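# Build a freestanding three-block arch with four arms

## Task

Using blocks found among the items on the table, make an arch. Two leaning blocks of identical shape and size must each stand upright on one end (either end), sitting flat on the table, and tilt toward one another. A keystone must sit squarely between them on their slanted upper faces, with no gap at either contact. All three blocks must line up along one line, and no other loose object may be touching any of them. Any number of the four arms may help. Mounts in the scene frame (metres, heading in degrees counter-clockwise from +x): arm1 x=+1.03 y=+0.10 z=+0.72 facing -162; arm2 x=+0.25 y=+0.65 z=+0.72 facing -86; arm3 x=-0.55 y=+0.65 z=+0.72 facing -79; arm4 x=-0.15 y=-0.65 z=+0.72 facing +93. At the end every gripper must have released and moved away, and the arch has to stay up without any robot supporting it.

## Robot and tools

ROBOTS. Four identical i2rt Big YAM arms (arm1, arm2, arm3, arm4) are mounted on the tabletop (about z=0.72 m) at the positions given in the task. Each has six revolute joints, a two-finger gripper and one wrist camera. With joints 1 and 6 at zero and the hand level and pointing forward, the camera rides on top of the hand looking toward the fingertips. Reach is roughly 1.0 m from the joint1 axis. Joints move at different speeds, so the hand can sweep a wide path between postures.

FRAME. Everything uses one scene frame: origin on the floor, +z up. The hand point is midway between the fingertips (URDF link pinch); its z axis runs along the fingers, its y axis is the opening direction. No result prints the foot poses.

execute_actions(actions, cameras). actions is a list with either one action or nothing. An action is an object keyed by arm name; each arm entry holds "joints", an object of absolute targets (not offsets) by name. Each arm has its own separate object. Joint keys, units, ranges and the tolerance for counting as reached:
- joint1_rad: -2.879 to 2.879 rad, ±0.045. Turns the arm about its base; positive is counter-clockwise seen from above; 0 points the arm along the base's facing.
- joint2_rad: 0 to 3.141, ±0.14. Shoulder; 0 has the upper arm roughly level pointing backward, increasing lifts it up then forward.
- joint3_rad: 0 to 3.019, ±0.09. Elbow; 0 is fully folded, increasing opens it.
- joint4_rad: -1.692 to 1.57, ±0.055. Hand pitch; positive tips the fingers up.
- joint5_rad: -1.57 to 1.57, ±0.03. Sideways hand swing; positive toward the arm's right.
- joint6_rad: -2.094 to 2.094, ±0.035. Hand roll; positive is clockwise viewed from behind the hand.
- gripper_m: 0 to 0.093 m, ±0.003, the fingertip separation. Grip force tops out near 50 to 62 N per pad (lower on some).
All motions in one action begin together and may finish at different moments; an action runs at most 15 s. Omitted joints or arms may keep driving toward their earlier targets. An unknown key or out-of-range number rejects the whole call and nothing moves. cameras: list of arm1_cam_wrist, arm2_cam_wrist, arm3_cam_wrist, arm4_cam_wrist or "all"; omitted, null or ["all"] gives every camera, [] gives none. An empty actions list just reports state and images.

wait(seconds): 0 to 10 s, commands nothing, returns the same report.
zoom_image(camera, region): region [x0, y0, x1, y1] in pixels of that camera's latest full image, top-left origin, at most 504 by 504. Images are 896x504.
read_manual(section): only returns licence texts ("licences").
finished_scene(scene): ends the given scene (integer) after the last command is held; irreversible, and the result says if the goal was met.

READING RESULTS. The report gives each arm's joint_positions and joint_status, plus images ordered as named in the "pictures" line. joint_status words: "off_target" (settled away from target, may still push); "contact_stop" or "time_out" (the joint now holds where it stopped, though a timed-out joint may keep a target no more than 0.375, 0.375, 0.113, 0.225, 0.075, 0.3 rad from its position for joints 1 to 6 and keep pushing); "not_followed" (a safety check refused that arm's joint targets; a line "joint command not followed", often with "cause:", appears, while any gripper target still runs, and the arm may retry the refused targets with later actions). on_its_own lists what the call did not command; "held at" is the held target, not the actual position. To relieve a pushing joint, command its reported position. Tiny target changes might not move a joint. A loaded joint drifts down. If any call reports a stop, the remaining movement calls in that same reply are skipped. Calls without an action never show the refusal line even if an arm is still blocked.

HEAT. Holding loads or pushing warms motors, even while you are composing a reply. "MOTOR HOT" appears from 85 °C; at 100 °C an OVER-TEMPERATURE FAULT drops that whole arm until cooled, and its named keys show "limit_stop_at_motor_heat" (resend targets afterwards). Some heat carries into later scenes.

CAMERAS. Calibration lines give OpenCV pinhole+radial intrinsics K and D, image_wh, and T_world_to_cam (4x4, metres, scene frame to camera) plus pos_world. Expect small errors (about 0.5% focal, 1.5 px principal point, 0.5° and 2.5 mm pose), larger on wrist cameras since their pose comes from reported joint angles. Reports list cameras whose numbers changed.

CAUTIONS. The arms do not stop on contact and can push hard. Never let two arms press together; the collision check can act late and ignores fingers, gripper housings and wrist cameras, and no line reports arm-to-arm contact. Objects touching robots do not count. Do not knock or place anything outside the work area, and avoid drops, slips, slams and hard pushes. Loose objects may occasionally get nudged by an outside disturbance. The simulation continues while you reply, with the robots holding the last command. Arms act independently, so one being stopped does not pause the others.

Each tool is called after "Call:" as name(argument=value, ...), one argument or row to a line, values as JSON.

## Session

Call:
execute_actions(
  actions=[],
)

Scene clock: 0.00 s.
Motor temperatures (°C, as the motors report them): arm1=[21 21 21 22 21 23] | arm2=[22 24 24 22 22 22] | arm3=[22 24 21 21 23 22] | arm4=[23 23 23 22 22 24]
arm1.joint_positions: joint1_rad=+0.884 joint2_rad=+0.412 joint3_rad=+1.504 joint4_rad=-1.333 joint5_rad=+0.039 joint6_rad=+0.252 gripper_m=+0.095
arm1.joint_status: not commanded
arm1.hand: x=+0.9819 y=-0.0124 z=+1.3765 quat_wxyz=(-0.394, -0.707, -0.351, +0.470) (m; scene frame)
arm2.joint_positions: joint1_rad=-0.715 joint2_rad=+0.273 joint3_rad=+1.580 joint4_rad=-1.305 joint5_rad=+0.147 joint6_rad=-0.178 gripper_m=+0.095
arm2.joint_status: not commanded
arm2.hand: x=+0.2223 y=+0.6609 z=+1.3934 quat_wxyz=(-0.196, -0.631, -0.307, +0.685) (m; scene frame)
arm3.joint_positions: joint1_rad=-0.758 joint2_rad=+0.579 joint3_rad=+1.305 joint4_rad=-1.428 joint5_rad=-0.048 joint6_rad=-0.117 gripper_m=+0.094
arm3.joint_status: not commanded
arm3.hand: x=-0.6616 y=+0.4677 z=+1.3097 quat_wxyz=(-0.198, -0.766, -0.485, +0.372) (m; scene frame)
arm4.joint_positions: joint1_rad=+0.420 joint2_rad=+0.412 joint3_rad=+1.620 joint4_rad=-1.598 joint5_rad=-0.296 joint6_rad=+0.195 gripper_m=+0.095
arm4.joint_status: not commanded
arm4.hand: x=-0.2225 y=-0.6106 z=+1.4151 quat_wxyz=(-0.140, +0.697, -0.450, -0.540) (m; scene frame)
pictures: arm1_cam_wrist, arm2_cam_wrist, arm3_cam_wrist, arm4_cam_wrist
Images, in order (width x height): arm1_cam_wrist 896x504, arm2_cam_wrist 896x504, arm3_cam_wrist 896x504, arm4_cam_wrist 896x504.

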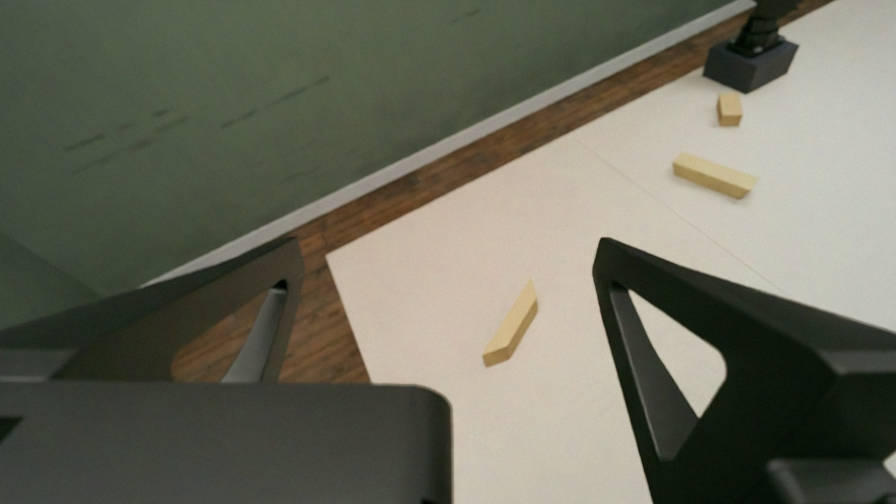

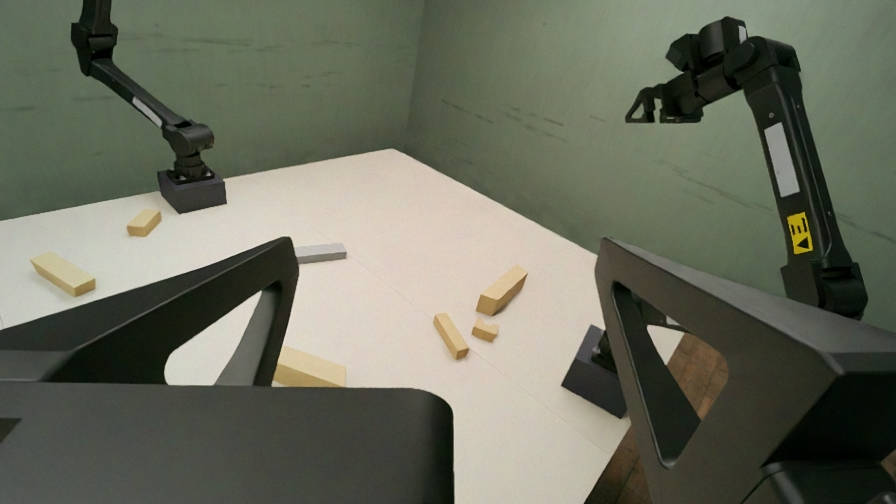

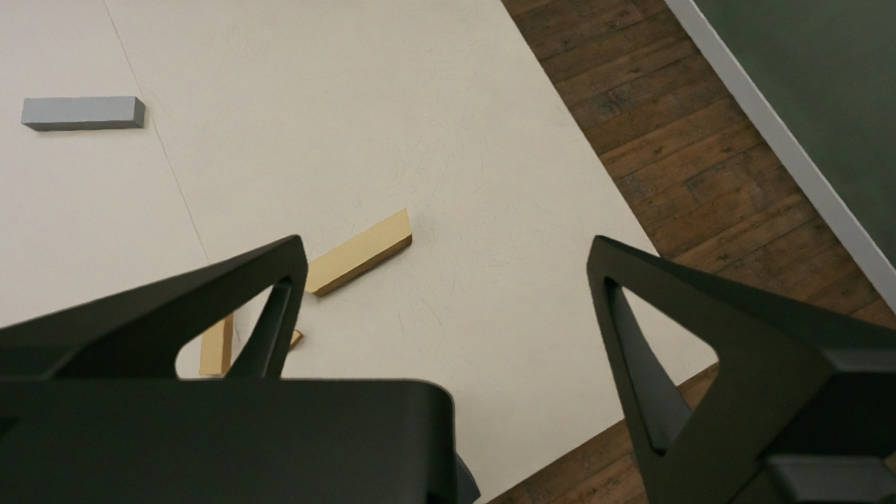

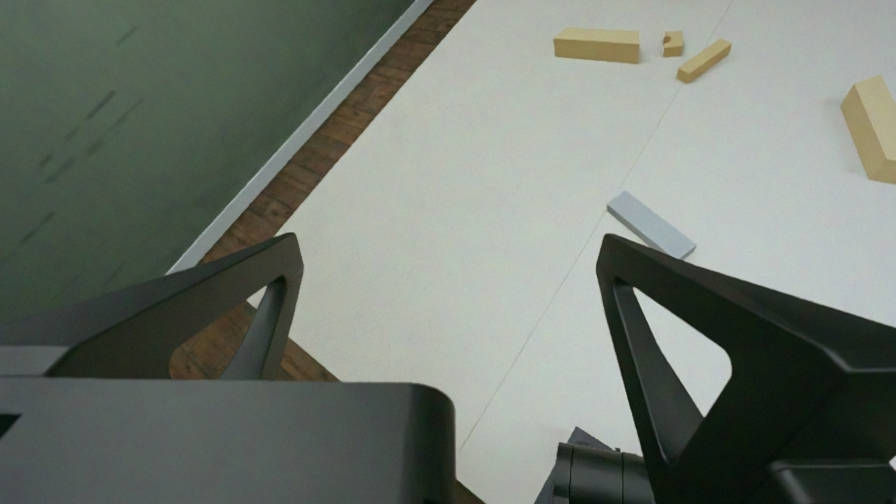

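Call:
execute_actions(
  actions=[
    {"arm1":{"joints":{"joint1_rad":0.3,"joint2_rad":1.0,"joint3_rad":1.6,"joint4_rad":-1.5,"joint5_rad":0,"joint6_rad":0}},"arm2":{"joints":{"joint1_rad":0,"joint2_rad":1.0,"joint3_rad":1.6,"joint4_rad":-1.5,"joint5_rad":0,"joint6_rad":0}},"arm3":{"joints":{"joint1_rad":0,"joint2_rad":0.7,"joint3_rad":1.3,"joint4_rad":-1.5,"joint5_rad":0,"joint6_rad":0}},"arm4":{"joints":{"joint1_rad":-0.8,"joint2_rad":0.7,"joint3_rad":1.3,"joint4_rad":-1.5,"joint5_rad":0,"joint6_rad":0}}},
  ],
)

Scene clock: 27.17 s.
Motor temperatures (°C, as the motors report them): arm1=[21 21 24 22 21 23] | arm2=[22 25 25 22 22 22] | arm3=[22 24 25 21 23 22] | arm4=[23 24 25 23 22 24]
arm1.joint_positions: joint1_rad=+0.307 joint2_rad=+0.990 joint3_rad=+1.569 joint4_rad=-1.494 joint5_rad=+0.001 joint6_rad=+0.012 gripper_m=+0.095
arm1.joint_status: all done
arm1.hand: x=+0.7537 y=-0.1029 z=+1.2497 quat_wxyz=(-0.096, -0.903, -0.286, +0.305) (m; scene frame)
arm2.joint_positions: joint1_rad=-0.007 joint2_rad=+0.992 joint3_rad=+1.581 joint4_rad=-1.490 joint5_rad=+0.002 joint6_rad=-0.013 gripper_m=+0.095
arm2.joint_status: all done
arm2.hand: x=+0.2578 y=+0.3156 z=+1.2334 quat_wxyz=(-0.233, -0.656, -0.677, +0.238) (m; scene frame)
arm3.joint_positions: joint1_rad=-0.008 joint2_rad=+0.706 joint3_rad=+1.295 joint4_rad=-1.489 joint5_rad=+0.000 joint6_rad=-0.007 gripper_m=+0.094
arm3.joint_status: all done
arm3.hand: x=-0.5085 y=+0.4073 z=+1.2678 quat_wxyz=(-0.251, -0.606, -0.724, +0.213) (m; scene frame)
arm4.joint_positions: joint1_rad=-0.794 joint2_rad=+0.697 joint3_rad=+1.280 joint4_rad=-1.511 joint5_rad=+0.001 joint6_rad=+0.012 gripper_m=+0.095
arm4.joint_status: all done
arm4.hand: x=+0.0195 y=-0.4765 z=+1.2428 quat_wxyz=(-0.291, +0.358, -0.880, -0.114) (m; scene frame)
pictures: arm1_cam_wrist, arm2_cam_wrist, arm3_cam_wrist, arm4_cam_wrist
camera_calibration (this result's frames):
arm1_cam_wrist: T_world_to_cam=[[-0.572625, 0.819809, -0.00381124, 0.52399], [0.819693, 0.57245, -0.0200923, -0.534246], [-0.0142901, -0.0146294, -0.999791, 1.38524], [0, 0, 0, 1]] pos_world=[0.757762, -0.103477, 1.37621]
arm2_cam_wrist: T_world_to_cam=[[-0.998979, -0.0381053, 0.0242671, 0.237802], [-0.0393931, 0.997708, -0.0550113, -0.232837], [-0.0221153, -0.0559111, -0.998191, 1.37757], [0, 0, 0, 1]] pos_world=[0.258853, 0.318386, 1.3565]
arm3_cam_wrist: T_world_to_cam=[[-0.985841, -0.166784, 0.0173263, -0.454313], [-0.167353, 0.98511, -0.0393808, -0.432956], [-0.0105002, -0.0417228, -0.999074, 1.3988], [0, 0, 0, 1]] pos_world=[-0.505649, 0.409099, 1.38833]
arm4_cam_wrist: T_world_to_cam=[[0.682898, -0.730467, -0.00824909, -0.346632], [-0.730496, -0.682916, -0.000853601, -0.308626], [-0.00500991, 0.00660885, -0.999966, 1.3681], [0, 0, 0, 1]] pos_world=[0.0181186, -0.47301, 1.36493]
Images, in order (width x height): arm1_cam_wrist 896x504, arm2_cam_wrist 896x504, arm3_cam_wrist 896x504, arm4_cam_wrist 896x504.

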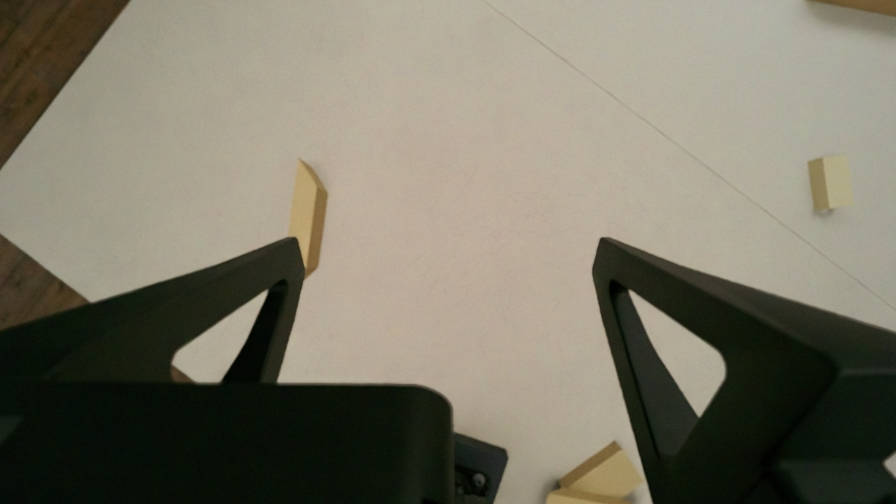

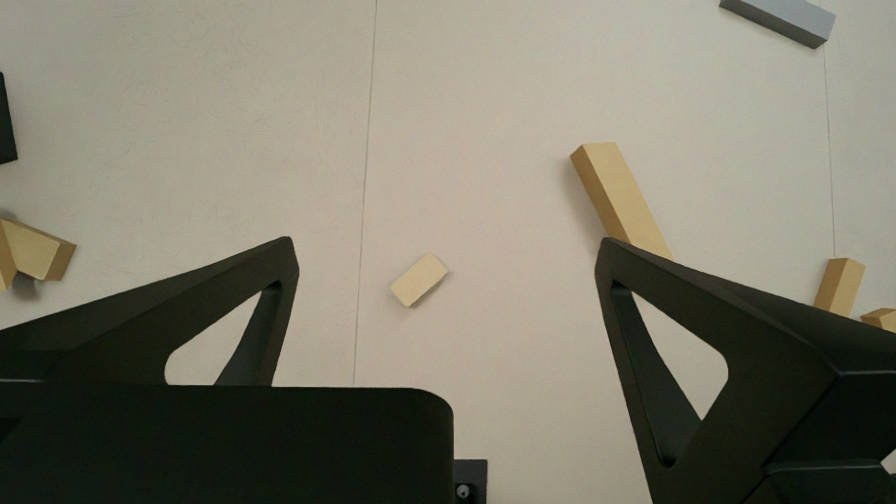

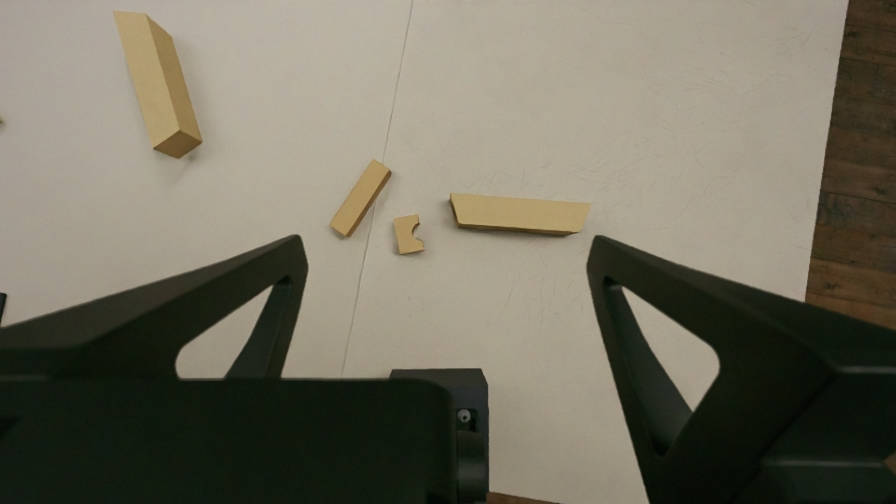

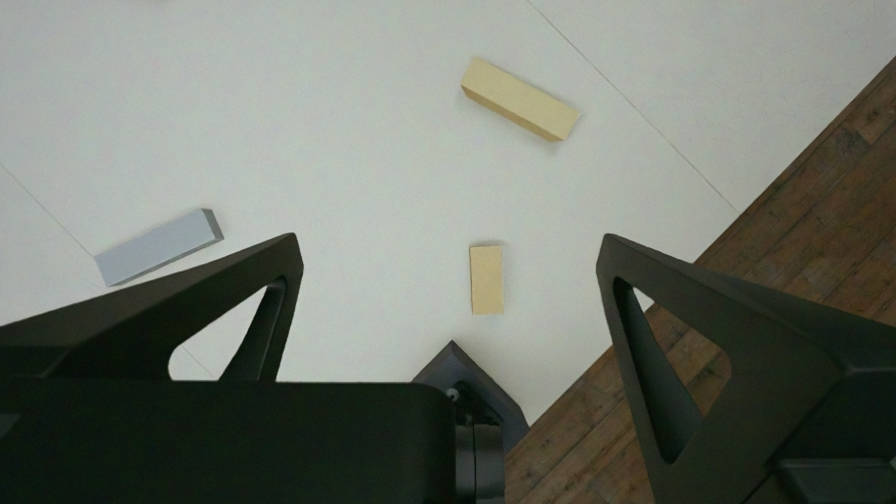

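Call:
execute_actions(
  actions=[
    {"arm1":{"joints":{"joint1_rad":-1.0,"joint2_rad":0.5,"joint3_rad":1.1}},"arm2":{"joints":{"joint1_rad":-0.5}},"arm4":{"joints":{"joint1_rad":-1.25,"joint2_rad":1.9,"joint3_rad":2.2,"joint4_rad":-1.2}}},
  ],
)

Call:
zoom_image(
  camera="arm3_cam_wrist",
  region=[420, 150, 620, 270],
)

Scene clock: 35.20 s.
Motor temperatures (°C, as the motors report them): arm1=[21 21 26 22 21 23] | arm2=[22 25 28 22 22 22] | arm3=[22 24 25 21 23 22] | arm4=[23 24 28 23 22 24]
arm1.joint_positions: joint1_rad=-0.991 joint2_rad=+0.495 joint3_rad=+1.096 joint4_rad=-1.498 joint5_rad=+0.001 joint6_rad=+0.011 gripper_m=+0.095
arm1.joint_status: all done
arm1.hand: x=+0.8831 y=+0.2149 z=+1.1485 quat_wxyz=(+0.112, -0.888, +0.316, +0.315) (m; scene frame)
arm2.joint_positions: joint1_rad=-0.491 joint2_rad=+0.994 joint3_rad=+1.581 joint4_rad=-1.490 joint5_rad=+0.001 joint6_rad=-0.012 gripper_m=+0.095
arm2.joint_status: all done
arm2.hand: x=+0.0983 y=+0.3520 z=+1.2335 quat_wxyz=(-0.172, -0.800, -0.499, +0.286) (m; scene frame)
arm3.joint_positions: joint1_rad=-0.008 joint2_rad=+0.706 joint3_rad=+1.295 joint4_rad=-1.489 joint5_rad=+0.000 joint6_rad=-0.007 gripper_m=+0.094
arm3.joint_status: not commanded
arm3.hand: x=-0.5085 y=+0.4073 z=+1.2678 quat_wxyz=(-0.251, -0.606, -0.724, +0.213) (m; scene frame)
arm4.joint_positions: joint1_rad=-1.252 joint2_rad=+1.896 joint3_rad=+2.147 joint4_rad=-1.208 joint5_rad=-0.001 joint6_rad=+0.010 gripper_m=+0.095
arm4.joint_status: all done
arm4.hand: x=+0.5300 y=-0.4196 z=+1.1672 quat_wxyz=(-0.299, +0.150, -0.941, -0.043) (m; scene frame)
pictures: arm1_cam_wrist, arm2_cam_wrist, arm3_cam_wrist, arm4_cam_wrist
camera_calibration (this result's frames):
arm1_cam_wrist: T_world_to_cam=[[0.633556, 0.773679, -0.0052516, -0.716471], [0.772497, -0.632937, -0.051378, -0.487705], [-0.043074, 0.028494, -0.998665, 1.30548], [0, 0, 0, 1]] pos_world=[0.886907, 0.208434, 1.27491]
arm2_cam_wrist: T_world_to_cam=[[-0.902331, 0.430713, 0.0169068, -0.0856121], [0.429267, 0.901476, -0.055418, -0.287135], [-0.0391104, -0.0427479, -0.99832, 1.37339], [0, 0, 0, 1]] pos_world=[0.0997208, 0.354429, 1.35662]
arm3_cam_wrist: T_world_to_cam=[[-0.985841, -0.166784, 0.0173263, -0.454313], [-0.167353, 0.98511, -0.0393808, -0.432956], [-0.0105002, -0.0417228, -0.999074, 1.3988], [0, 0, 0, 1]] pos_world=[-0.505649, 0.409099, 1.38833]
arm4_cam_wrist: T_world_to_cam=[[0.290631, -0.95681, -0.00693629, -0.542927], [-0.95658, -0.290713, 0.0209888, 0.361916], [-0.0220987, 0.000535138, -0.999756, 1.30096], [0, 0, 0, 1]] pos_world=[0.532743, -0.414961, 1.28928]
Images, in order (width x height): arm1_cam_wrist 896x504, arm2_cam_wrist 896x504, arm3_cam_wrist 896x504, arm4_cam_wrist 896x504.

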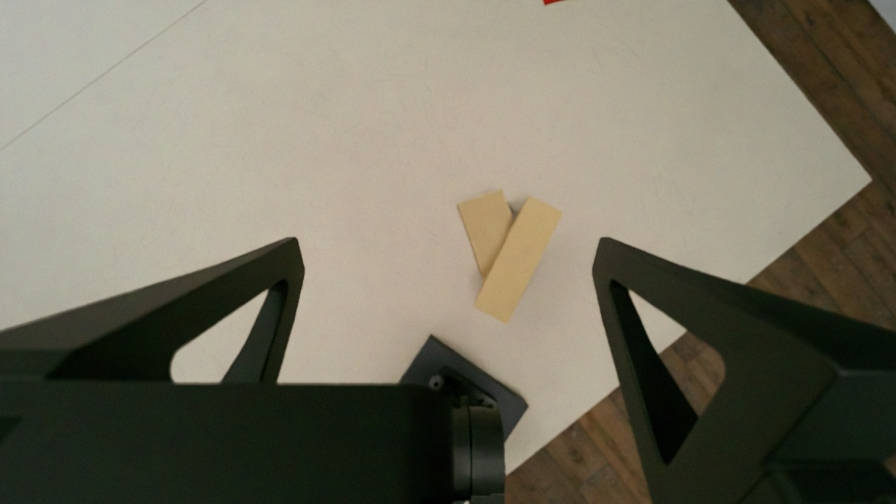

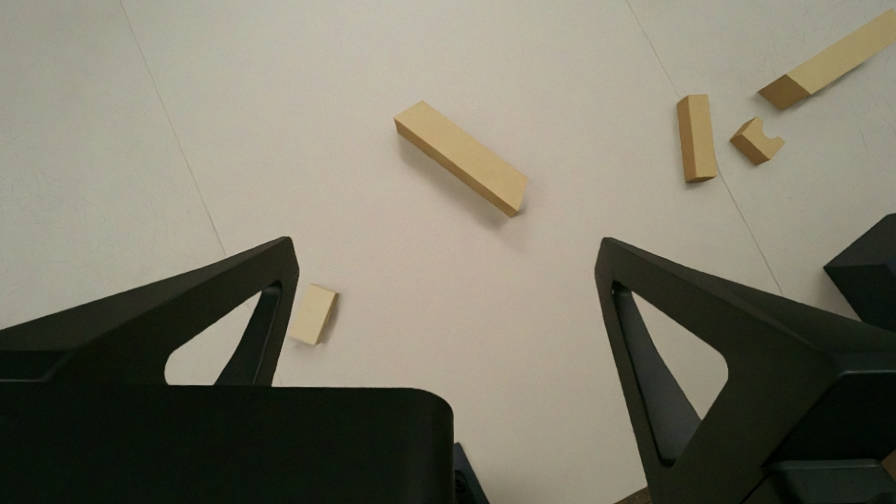

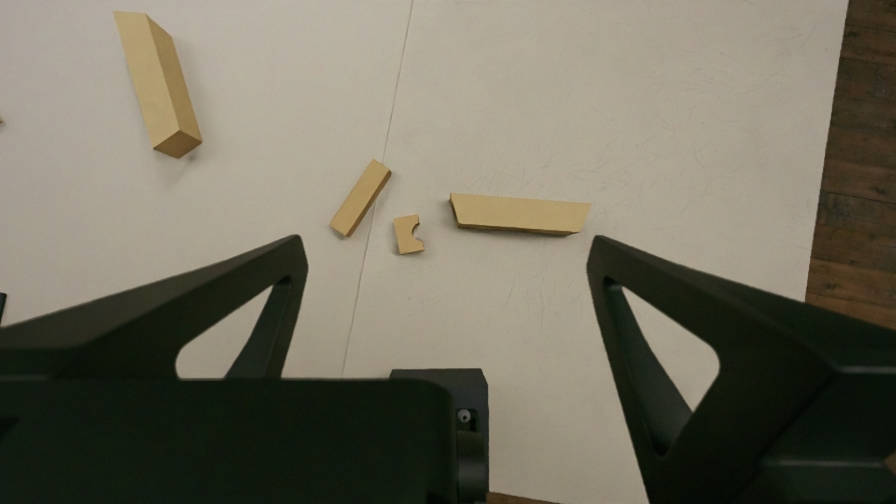

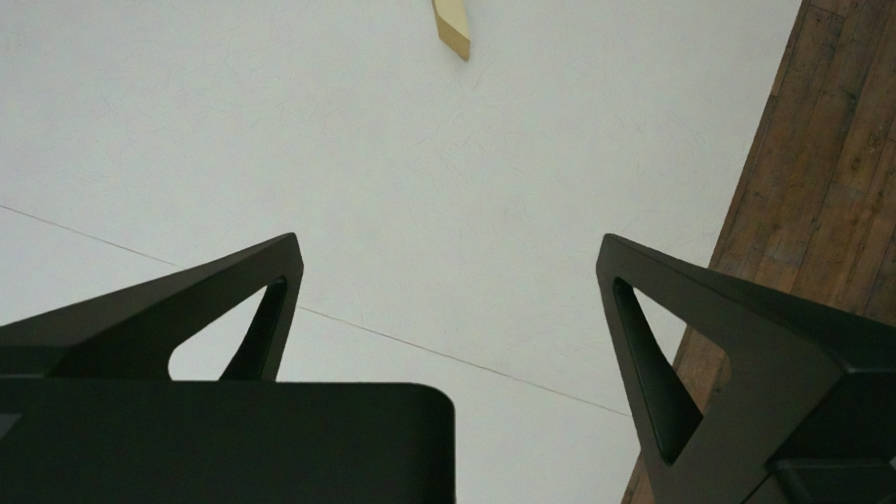

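Region (420, 150, 620, 270) of arm3_cam_wrist's 896x504 image, scaled by 2.520, with more detail than that image has; it fills the top 302 rows of this view, and the rest is white.

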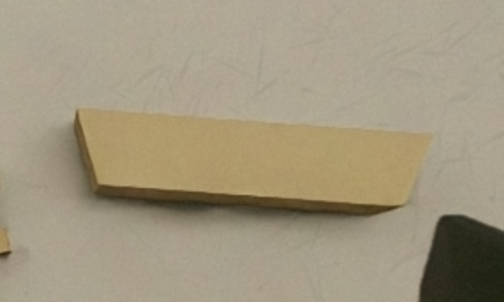

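Call:
zoom_image(
  camera="arm2_cam_wrist",
  region=[370, 80, 570, 240],
)

Call:
zoom_image(
  camera="arm1_cam_wrist",
  region=[420, 170, 600, 340],
)

Call:
execute_actions(
  actions=[
    {"arm1":{"joints":{"joint1_rad":0.85,"joint2_rad":1.0,"joint3_rad":1.5,"joint4_rad":-1.4}},"arm2":{"joints":{"joint1_rad":0.9,"joint2_rad":1.3,"joint3_rad":1.0,"joint4_rad":0.0}},"arm4":{"joints":{"joint1_rad":-0.2,"joint2_rad":1.3,"joint3_rad":1.0,"joint4_rad":0.2,"joint5_rad":1.2}}},
  ],
)

Region (370, 80, 570, 240) of arm2_cam_wrist's 896x504 image, scaled by 2.520, with more detail than that image has; it fills the top 403 rows of this view, and the rest is white.

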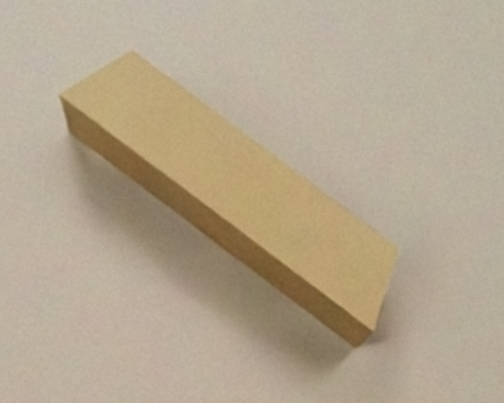

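Region (420, 170, 600, 340) of arm1_cam_wrist's 896x504 image, scaled by 2.800, with more detail than that image has.

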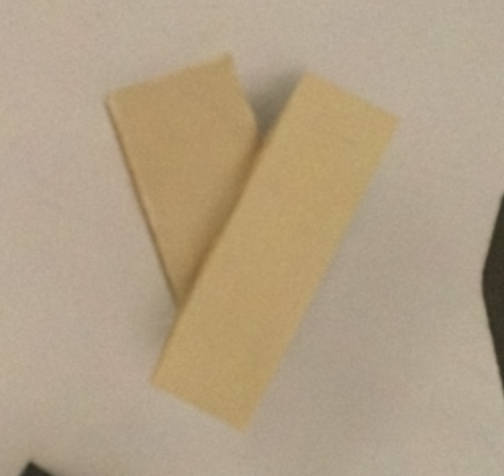

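Scene clock: 45.73 s.
Motor temperatures (°C, as the motors report them): arm1=[21 21 27 22 21 23] | arm2=[22 25 29 22 22 22] | arm3=[22 24 25 21 23 22] | arm4=[23 26 32 23 22 24]
arm1.joint_positions: joint1_rad=+0.844 joint2_rad=+1.011 joint3_rad=+1.448 joint4_rad=-1.404 joint5_rad=+0.000 joint6_rad=+0.010 gripper_m=+0.095
arm1.joint_status: all done
arm1.hand: x=+0.8847 y=-0.2379 z=+1.1967 quat_wxyz=(-0.160, -0.802, -0.520, +0.246) (m; scene frame)
arm2.joint_positions: joint1_rad=+0.899 joint2_rad=+1.298 joint3_rad=+1.002 joint4_rad=-0.019 joint5_rad=+0.000 joint6_rad=-0.011 gripper_m=+0.095
arm2.joint_status: all done
arm2.hand: x=+0.7176 y=+0.3022 z=+1.0522 quat_wxyz=(-0.554, -0.250, -0.769, +0.195) (m; scene frame)
arm3.joint_positions: joint1_rad=-0.008 joint2_rad=+0.706 joint3_rad=+1.295 joint4_rad=-1.489 joint5_rad=+0.000 joint6_rad=-0.007 gripper_m=+0.094
arm3.joint_status: not commanded
arm3.hand: x=-0.5085 y=+0.4073 z=+1.2678 quat_wxyz=(-0.251, -0.606, -0.724, +0.213) (m; scene frame)
arm4.joint_positions: joint1_rad=-0.198 joint2_rad=+1.306 joint3_rad=+1.001 joint4_rad=+0.180 joint5_rad=+1.198 joint6_rad=+0.008 gripper_m=+0.095
arm4.joint_status: all done
arm4.hand: x=+0.0999 y=-0.1987 z=+1.1822 quat_wxyz=(-0.692, +0.107, -0.714, -0.018) (m; scene frame)
pictures: arm1_cam_wrist, arm2_cam_wrist, arm3_cam_wrist, arm4_cam_wrist
camera_calibration (this result's frames):
arm1_cam_wrist: T_world_to_cam=[[-0.912044, 0.410054, -0.00558861, 0.914352], [0.409634, 0.911585, 0.0348251, -0.187709], [0.0193747, 0.0294727, -0.999378, 1.31237], [0, 0, 0, 1]] pos_world=[0.885395, -0.2425, 1.3232]
arm2_cam_wrist: T_world_to_cam=[[-0.595653, -0.802419, 0.0363495, 0.629827], [-0.660698, 0.463709, -0.590298, 0.959095], [0.456811, -0.375629, -0.806366, 0.757188], [0, 0, 0, 1]] pos_world=[0.662938, 0.345065, 1.15383]
arm3_cam_wrist: T_world_to_cam=[[-0.985841, -0.166784, 0.0173263, -0.454313], [-0.167353, 0.98511, -0.0393808, -0.432956], [-0.0105002, -0.0417228, -0.999074, 1.3988], [0, 0, 0, 1]] pos_world=[-0.505649, 0.409099, 1.38833]
arm4_cam_wrist: T_world_to_cam=[[0.178948, -0.978955, 0.0981067, -0.323889], [-0.603514, -0.187974, -0.774878, 0.940449], [0.777013, 0.0794541, -0.624451, 0.798533], [0, 0, 0, 1]] pos_world=[0.00506283, -0.203739, 1.25915]
Images, in order (width x height): arm1_cam_wrist 896x504, arm2_cam_wrist 896x504, arm3_cam_wrist 896x504, arm4_cam_wrist 896x504.

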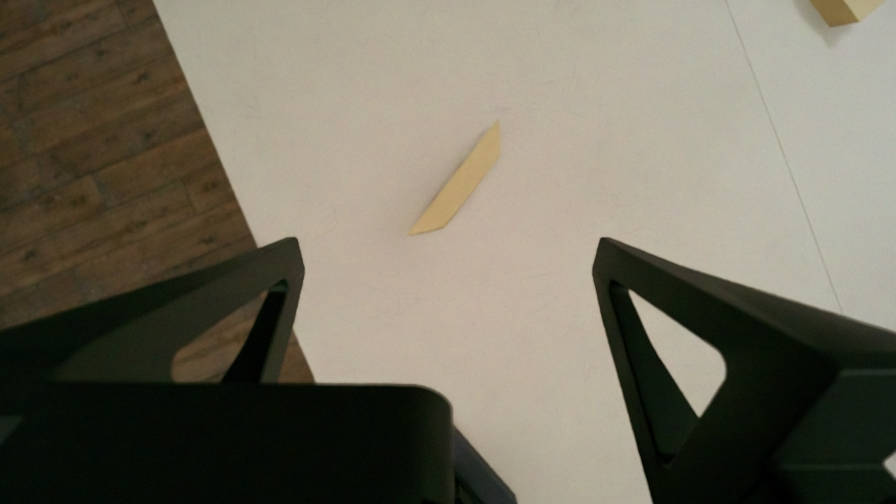

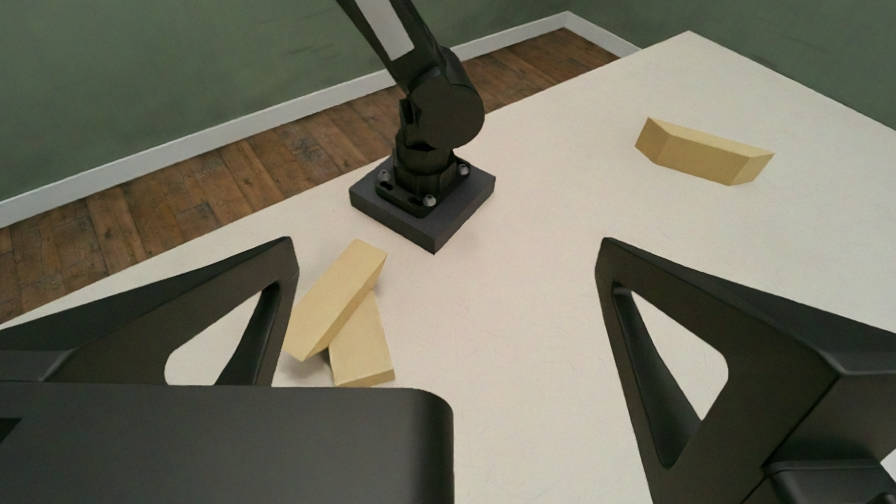

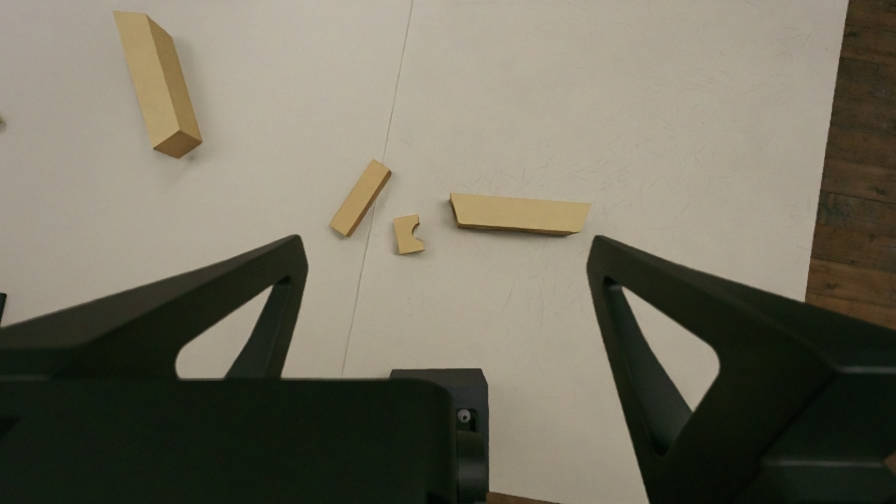

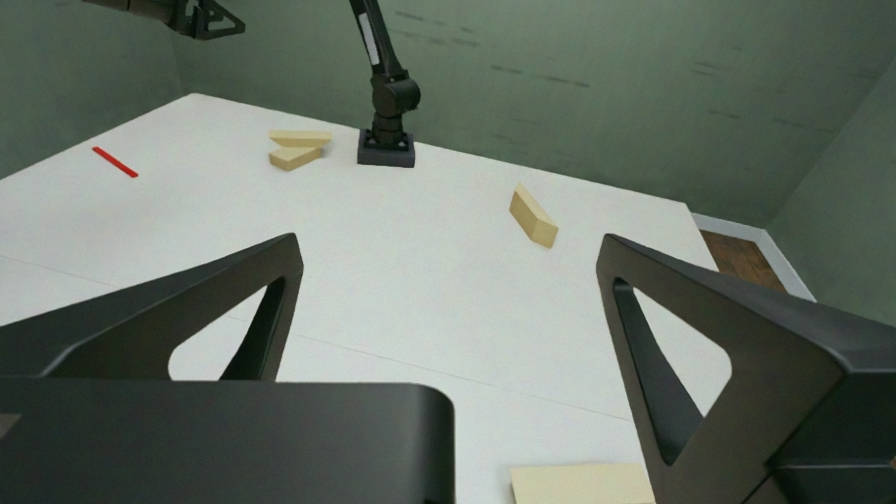

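Call:
zoom_image(
  camera="arm1_cam_wrist",
  region=[380, 100, 540, 260],
)

Region (380, 100, 540, 260) of arm1_cam_wrist's 896x504 image, scaled by 3.150, with more detail than that image has.

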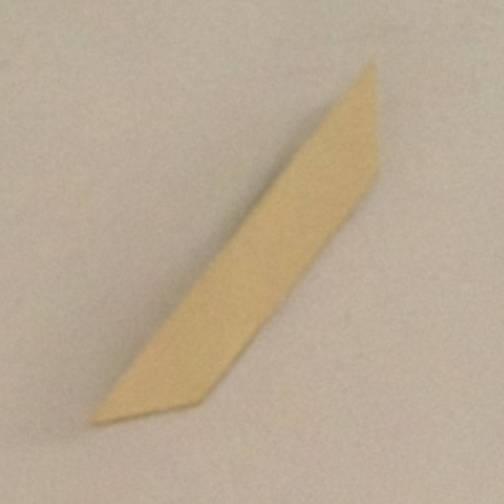

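Call:
execute_actions(
  actions=[
    {"arm1":{"joints":{"joint1_rad":0.809,"joint2_rad":1.549,"joint3_rad":1.186,"joint4_rad":-1.212,"joint5_rad":0,"joint6_rad":0.634}},"arm2":{"joints":{"joint1_rad":-0.548,"joint2_rad":1.715,"joint3_rad":1.47,"joint4_rad":-1.309,"joint5_rad":0,"joint6_rad":-1.016}},"arm3":{"joints":{"joint1_rad":-0.366,"joint2_rad":1.412,"joint3_rad":0.832,"joint4_rad":-0.991,"joint5_rad":0,"joint6_rad":-1.859}},"arm4":{"joints":{"joint1_rad":-1.0,"joint2_rad":1.0,"joint3_rad":0.9,"joint4_rad":-0.6,"joint5_rad":0}}},
  ],
)

Scene clock: 132.43 s.
Motor temperatures (°C, as the motors report them): arm1=[21 22 36 22 21 23] | arm2=[22 26 34 22 22 22] | arm3=[22 24 26 21 23 22] | arm4=[23 26 33 23 22 24]
arm1.joint_positions: joint1_rad=+0.819 joint2_rad=+1.555 joint3_rad=+1.153 joint4_rad=-1.216 joint5_rad=+0.000 joint6_rad=+0.622 gripper_m=+0.095
arm1.joint_status: all done
arm1.hand: x=+0.8510 y=-0.2849 z=+0.8648 quat_wxyz=(+0.023, -0.967, -0.254, -0.016) (m; scene frame)
arm2.joint_positions: joint1_rad=-0.547 joint2_rad=+1.723 joint3_rad=+1.429 joint4_rad=-1.299 joint5_rad=+0.002 joint6_rad=-1.003 gripper_m=+0.095
arm2.joint_status: all done
arm2.hand: x=-0.0031 y=+0.2154 z=+0.8701 quat_wxyz=(+0.001, -0.519, -0.855, -0.005) (m; scene frame)
arm3.joint_positions: joint1_rad=-0.365 joint2_rad=+1.402 joint3_rad=+0.817 joint4_rad=-1.002 joint5_rad=+0.000 joint6_rad=-1.851 gripper_m=+0.094
arm3.joint_status: all done
arm3.hand: x=-0.6137 y=+0.3183 z=+0.8787 quat_wxyz=(-0.002, +0.046, -0.999, -0.008) (m; scene frame)
arm4.joint_positions: joint1_rad=-0.998 joint2_rad=+0.999 joint3_rad=+0.902 joint4_rad=-0.587 joint5_rad=+0.003 joint6_rad=+0.008 gripper_m=+0.095
arm4.joint_status: all done
arm4.hand: x=+0.2219 y=-0.4063 z=+1.0972 quat_wxyz=(-0.412, +0.256, -0.867, -0.116) (m; scene frame)
pictures: arm1_cam_wrist, arm2_cam_wrist, arm3_cam_wrist, arm4_cam_wrist
camera_calibration (this result's frames):
arm1_cam_wrist: T_world_to_cam=[[-0.486558, 0.872964, 0.0345865, 0.636129], [0.693833, 0.362053, 0.622506, -1.02618], [0.530903, 0.326882, -0.78185, 0.443981], [0, 0, 0, 1]] pos_world=[0.785799, -0.328916, 0.963928]
arm2_cam_wrist: T_world_to_cam=[[-0.880323, -0.474279, -0.00953511, 0.10581], [-0.387788, 0.707917, 0.590316, -0.663329], [-0.273225, 0.523367, -0.807116, 0.711772], [0, 0, 0, 1]] pos_world=[0.0303896, 0.147248, 0.967065]
arm3_cam_wrist: T_world_to_cam=[[0.0949708, -0.99548, -0.000189662, 0.376361], [-0.8057, -0.0769773, 0.5873, -0.982551], [-0.58466, -0.0556235, -0.809369, 0.490605], [0, 0, 0, 1]] pos_world=[-0.540548, 0.326315, 0.974204]
arm4_cam_wrist: T_world_to_cam=[[0.526368, -0.850204, -0.00952919, -0.447331], [-0.825316, -0.508201, -0.246142, 0.248199], [0.204428, 0.137426, -0.969187, 1.19595], [0, 0, 0, 1]] pos_world=[0.195817, -0.418543, 1.21593]
Images, in order (width x height): arm1_cam_wrist 896x504, arm2_cam_wrist 896x504, arm3_cam_wrist 896x504, arm4_cam_wrist 896x504.

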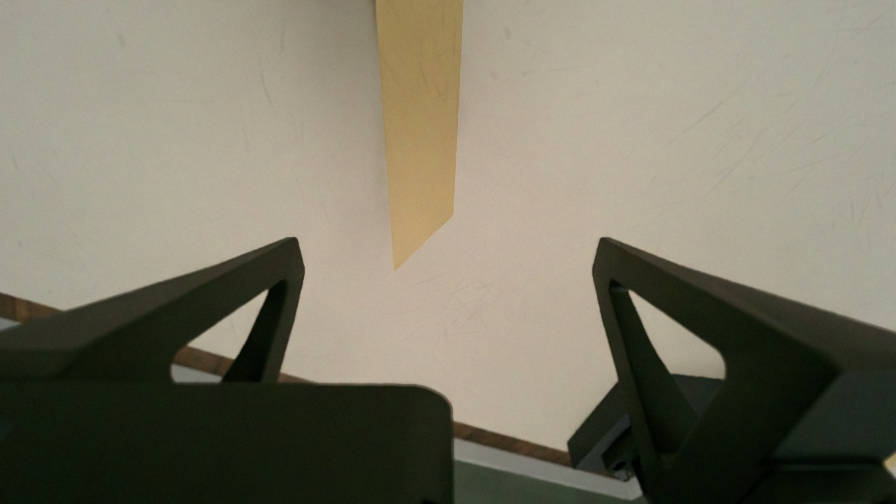

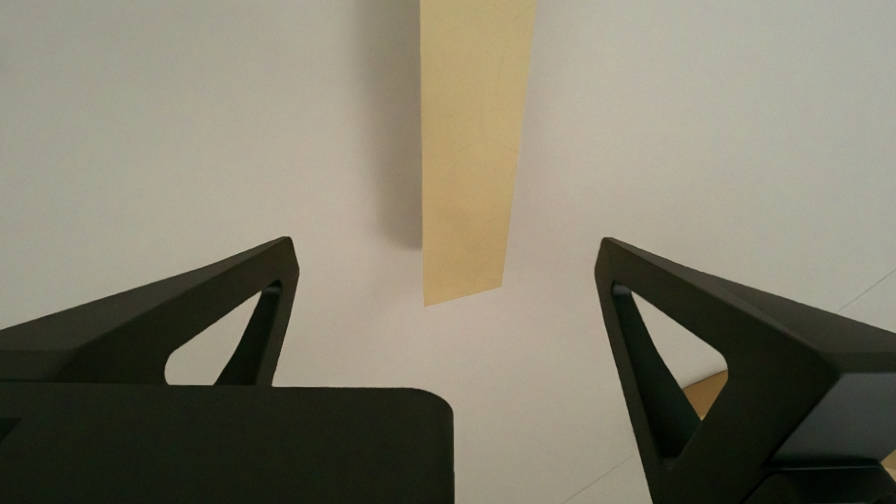

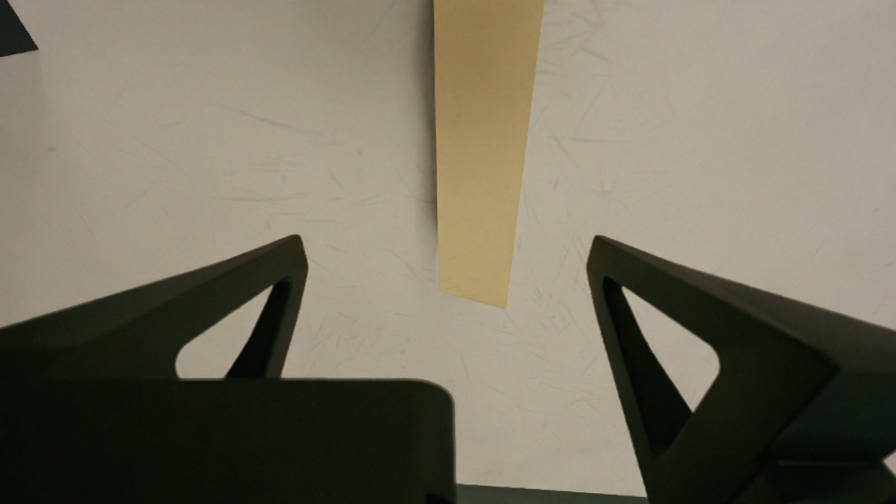

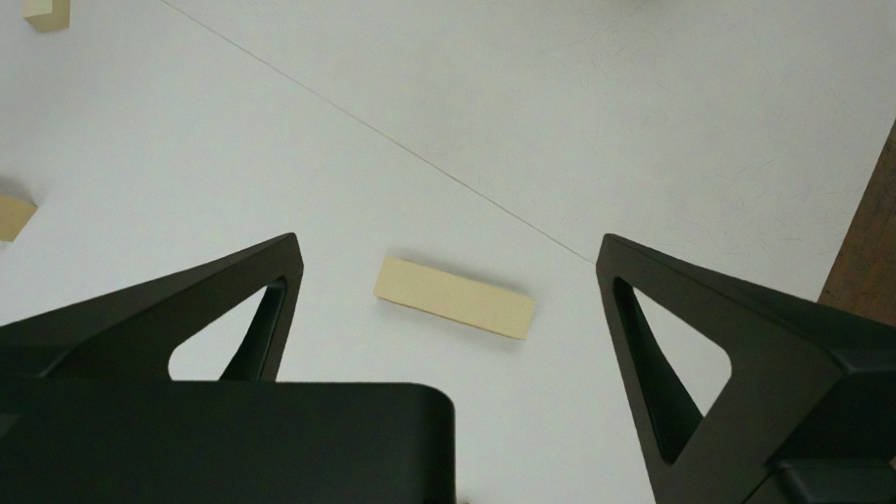

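Call:
execute_actions(
  actions=[
    {"arm1":{"joints":{"joint1_rad":0.80,"joint2_rad":1.72,"joint3_rad":1.055,"joint4_rad":-0.86}},"arm2":{"joints":{"joint1_rad":-0.56,"joint2_rad":1.86,"joint3_rad":1.34,"joint4_rad":-1.0}},"arm3":{"joints":{"joint2_rad":1.72,"joint3_rad":0.75,"joint4_rad":-0.58}}},
  ],
  cameras=["arm1_cam_wrist","arm2_cam_wrist","arm3_cam_wrist"],
)

Scene clock: 147.30 s.
Motor temperatures (°C, as the motors report them): arm1=[21 23 35 22 21 23] | arm2=[22 28 36 22 22 22] | arm3=[22 24 26 21 23 22] | arm4=[23 25 34 23 22 24]
arm1.joint_positions: joint1_rad=+0.812 joint2_rad=+1.733 joint3_rad=+1.037 joint4_rad=-0.869 joint5_rad=+0.000 joint6_rad=+0.622 gripper_m=+0.095
arm1.joint_status: all done
arm1.hand: x=+0.8390 y=-0.3013 z=+0.7517 quat_wxyz=(+0.003, -0.968, -0.250, +0.001) (m; scene frame)
arm2.joint_positions: joint1_rad=-0.547 joint2_rad=+1.865 joint3_rad=+1.328 joint4_rad=-1.012 joint5_rad=+0.002 joint6_rad=-1.003 gripper_m=+0.095
arm2.joint_status: all done
arm2.hand: x=-0.0157 y=+0.1936 z=+0.7648 quat_wxyz=(+0.001, -0.519, -0.855, +0.018) (m; scene frame)
arm3.joint_positions: joint1_rad=-0.365 joint2_rad=+1.723 joint3_rad=+0.749 joint4_rad=-0.591 joint5_rad=+0.000 joint6_rad=-1.852 gripper_m=+0.094
arm3.joint_status: all done
arm3.hand: x=-0.6180 y=+0.2959 z=+0.7529 quat_wxyz=(+0.001, +0.047, -0.999, +0.003) (m; scene frame)
arm4.joint_positions: joint1_rad=-0.998 joint2_rad=+0.999 joint3_rad=+0.902 joint4_rad=-0.587 joint5_rad=+0.003 joint6_rad=+0.008 gripper_m=+0.095
arm4.joint_status: not commanded
arm4.hand: x=+0.2219 y=-0.4063 z=+1.0972 quat_wxyz=(-0.412, +0.256, -0.867, -0.116) (m; scene frame)
pictures: arm1_cam_wrist, arm2_cam_wrist, arm3_cam_wrist
camera_calibration (this result's frames):
arm1_cam_wrist: T_world_to_cam=[[-0.479699, 0.877427, 0.00327456, 0.66765], [0.710379, 0.386176, 0.588413, -0.922497], [0.515025, 0.284587, -0.808554, 0.388028], [0, 0, 0, 1]] pos_world=[0.775749, -0.339996, 0.854364]
arm2_cam_wrist: T_world_to_cam=[[-0.879926, -0.474239, 0.0287742, 0.0541539], [-0.374987, 0.730405, 0.57087, -0.579921], [-0.291746, 0.491534, -0.820536, 0.650846], [0, 0, 0, 1]] pos_world=[0.0200707, 0.129346, 0.863544]
arm3_cam_wrist: T_world_to_cam=[[0.0957754, -0.99518, 0.0210547, 0.338856], [-0.803215, -0.0647727, 0.592158, -0.919558], [-0.58794, -0.0736256, -0.805547, 0.385463], [0, 0, 0, 1]] pos_world=[-0.544427, 0.306041, 0.847898]
Images, in order (width x height): arm1_cam_wrist 896x504, arm2_cam_wrist 896x504, arm3_cam_wrist 896x504.

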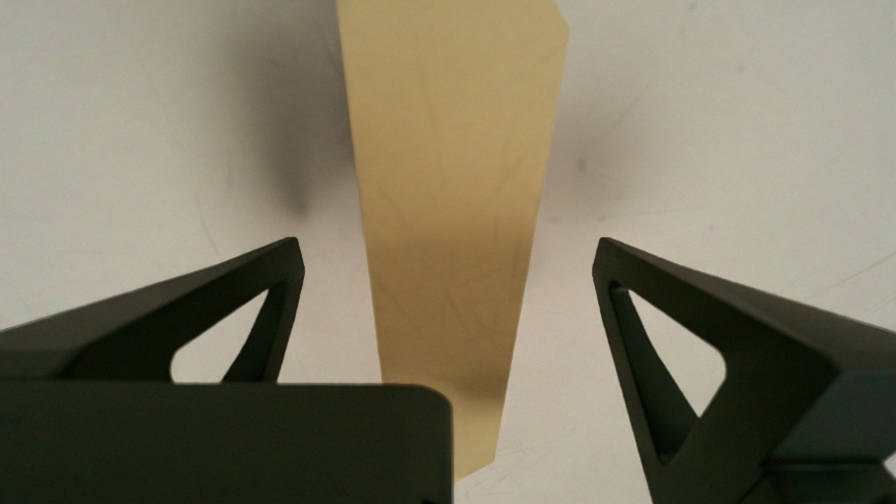

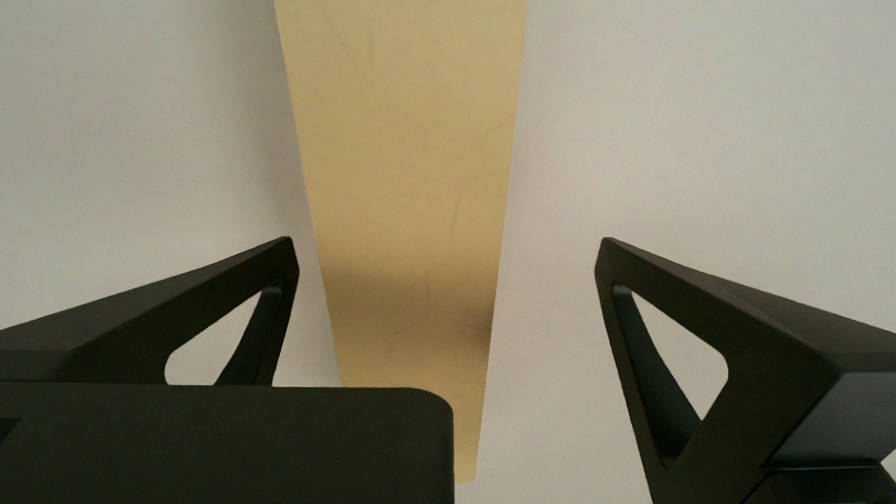

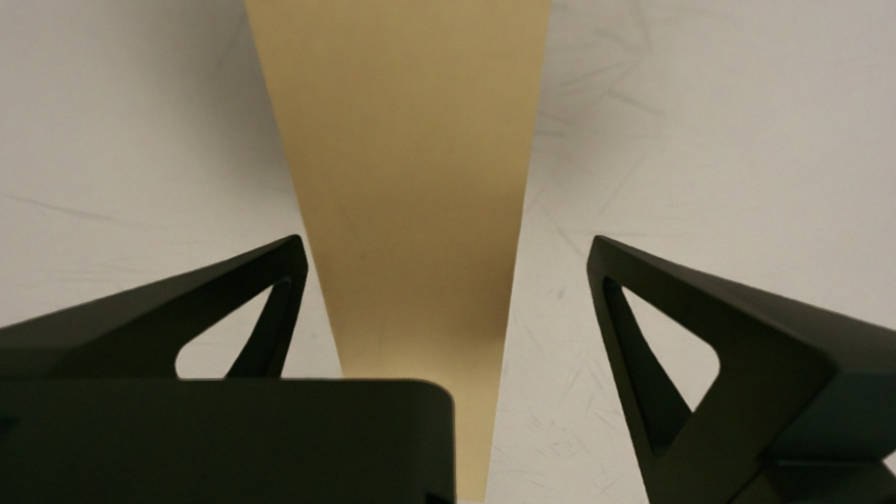

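Call:
execute_actions(
  actions=[
    {"arm1":{"joints":{"gripper_m":0.0}},"arm2":{"joints":{"joint1_rad":-0.575,"joint3_rad":1.30}},"arm3":{"joints":{"joint3_rad":0.725}}},
  ],
  cameras=["arm2_cam_wrist","arm3_cam_wrist"],
)

Scene clock: 151.53 s.
Motor temperatures (°C, as the motors report them): arm1=[21 23 34 22 21 23] | arm2=[22 28 35 22 22 22] | arm3=[22 24 26 21 23 22] | arm4=[23 25 34 23 22 24]
arm1.joint_positions: joint1_rad=+0.812 joint2_rad=+1.733 joint3_rad=+1.037 joint4_rad=-0.867 joint5_rad=+0.000 joint6_rad=+0.623 gripper_m=+0.032
arm1.joint_status: gripper_m off_target (ended at +0.032, target +0.000)
arm1.hand: x=+0.8389 y=-0.3016 z=+0.7517 quat_wxyz=(+0.002, -0.968, -0.249, +0.002) (m; scene frame)
arm2.joint_positions: joint1_rad=-0.566 joint2_rad=+1.864 joint3_rad=+1.302 joint4_rad=-1.009 joint5_rad=+0.002 joint6_rad=-1.003 gripper_m=+0.095
arm2.joint_status: all done
arm2.hand: x=-0.0184 y=+0.2080 z=+0.7564 quat_wxyz=(+0.001, -0.527, -0.850, +0.006) (m; scene frame)
arm3.joint_positions: joint1_rad=-0.365 joint2_rad=+1.723 joint3_rad=+0.727 joint4_rad=-0.588 joint5_rad=+0.000 joint6_rad=-1.852 gripper_m=+0.094
arm3.joint_status: all done
arm3.hand: x=-0.6158 y=+0.3074 z=+0.7483 quat_wxyz=(-0.002, +0.047, -0.999, -0.006) (m; scene frame)
arm4.joint_positions: joint1_rad=-0.998 joint2_rad=+0.999 joint3_rad=+0.902 joint4_rad=-0.587 joint5_rad=+0.003 joint6_rad=+0.008 gripper_m=+0.095
arm4.joint_status: not commanded
arm4.hand: x=+0.2219 y=-0.4063 z=+1.0972 quat_wxyz=(-0.412, +0.256, -0.867, -0.116) (m; scene frame)
pictures: arm2_cam_wrist, arm3_cam_wrist
camera_calibration (this result's frames):
arm2_cam_wrist: T_world_to_cam=[[-0.888689, -0.458425, 0.00884825, 0.0704544], [-0.368582, 0.725734, 0.580911, -0.593125], [-0.272726, 0.512988, -0.813919, 0.627007], [0, 0, 0, 1]] pos_world=[0.0149979, 0.141102, 0.854262]
arm3_cam_wrist: T_world_to_cam=[[0.095731, -0.995404, 0.00237766, 0.364204], [-0.805356, -0.0760492, 0.587893, -0.909013], [-0.585011, -0.0581945, -0.808935, 0.383503], [0, 0, 0, 1]] pos_world=[-0.542591, 0.315718, 0.843766]
Images, in order (width x height): arm2_cam_wrist 896x504, arm3_cam_wrist 896x504.

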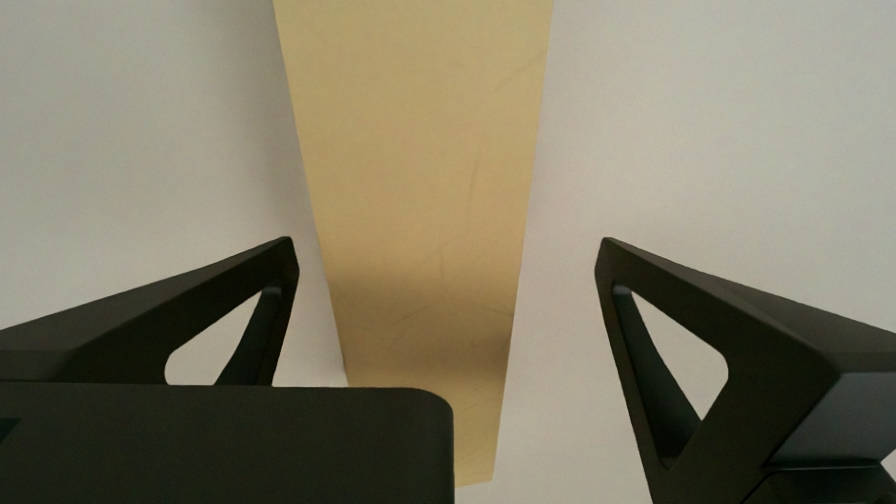

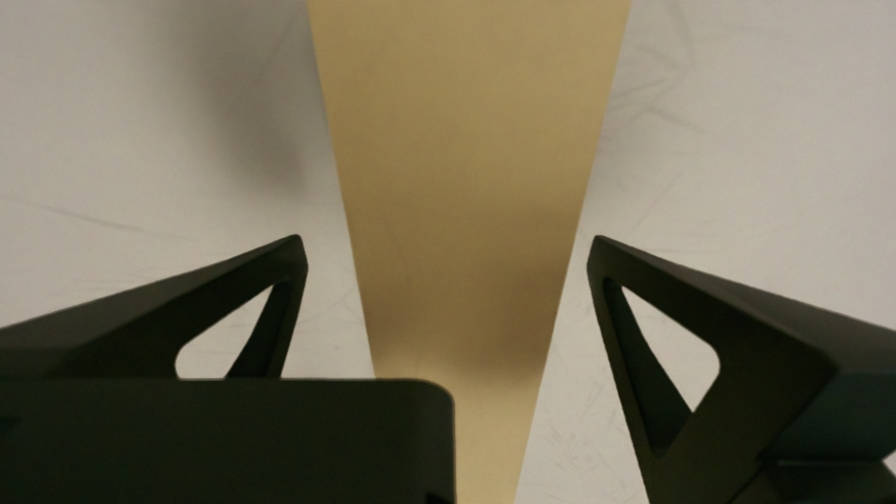

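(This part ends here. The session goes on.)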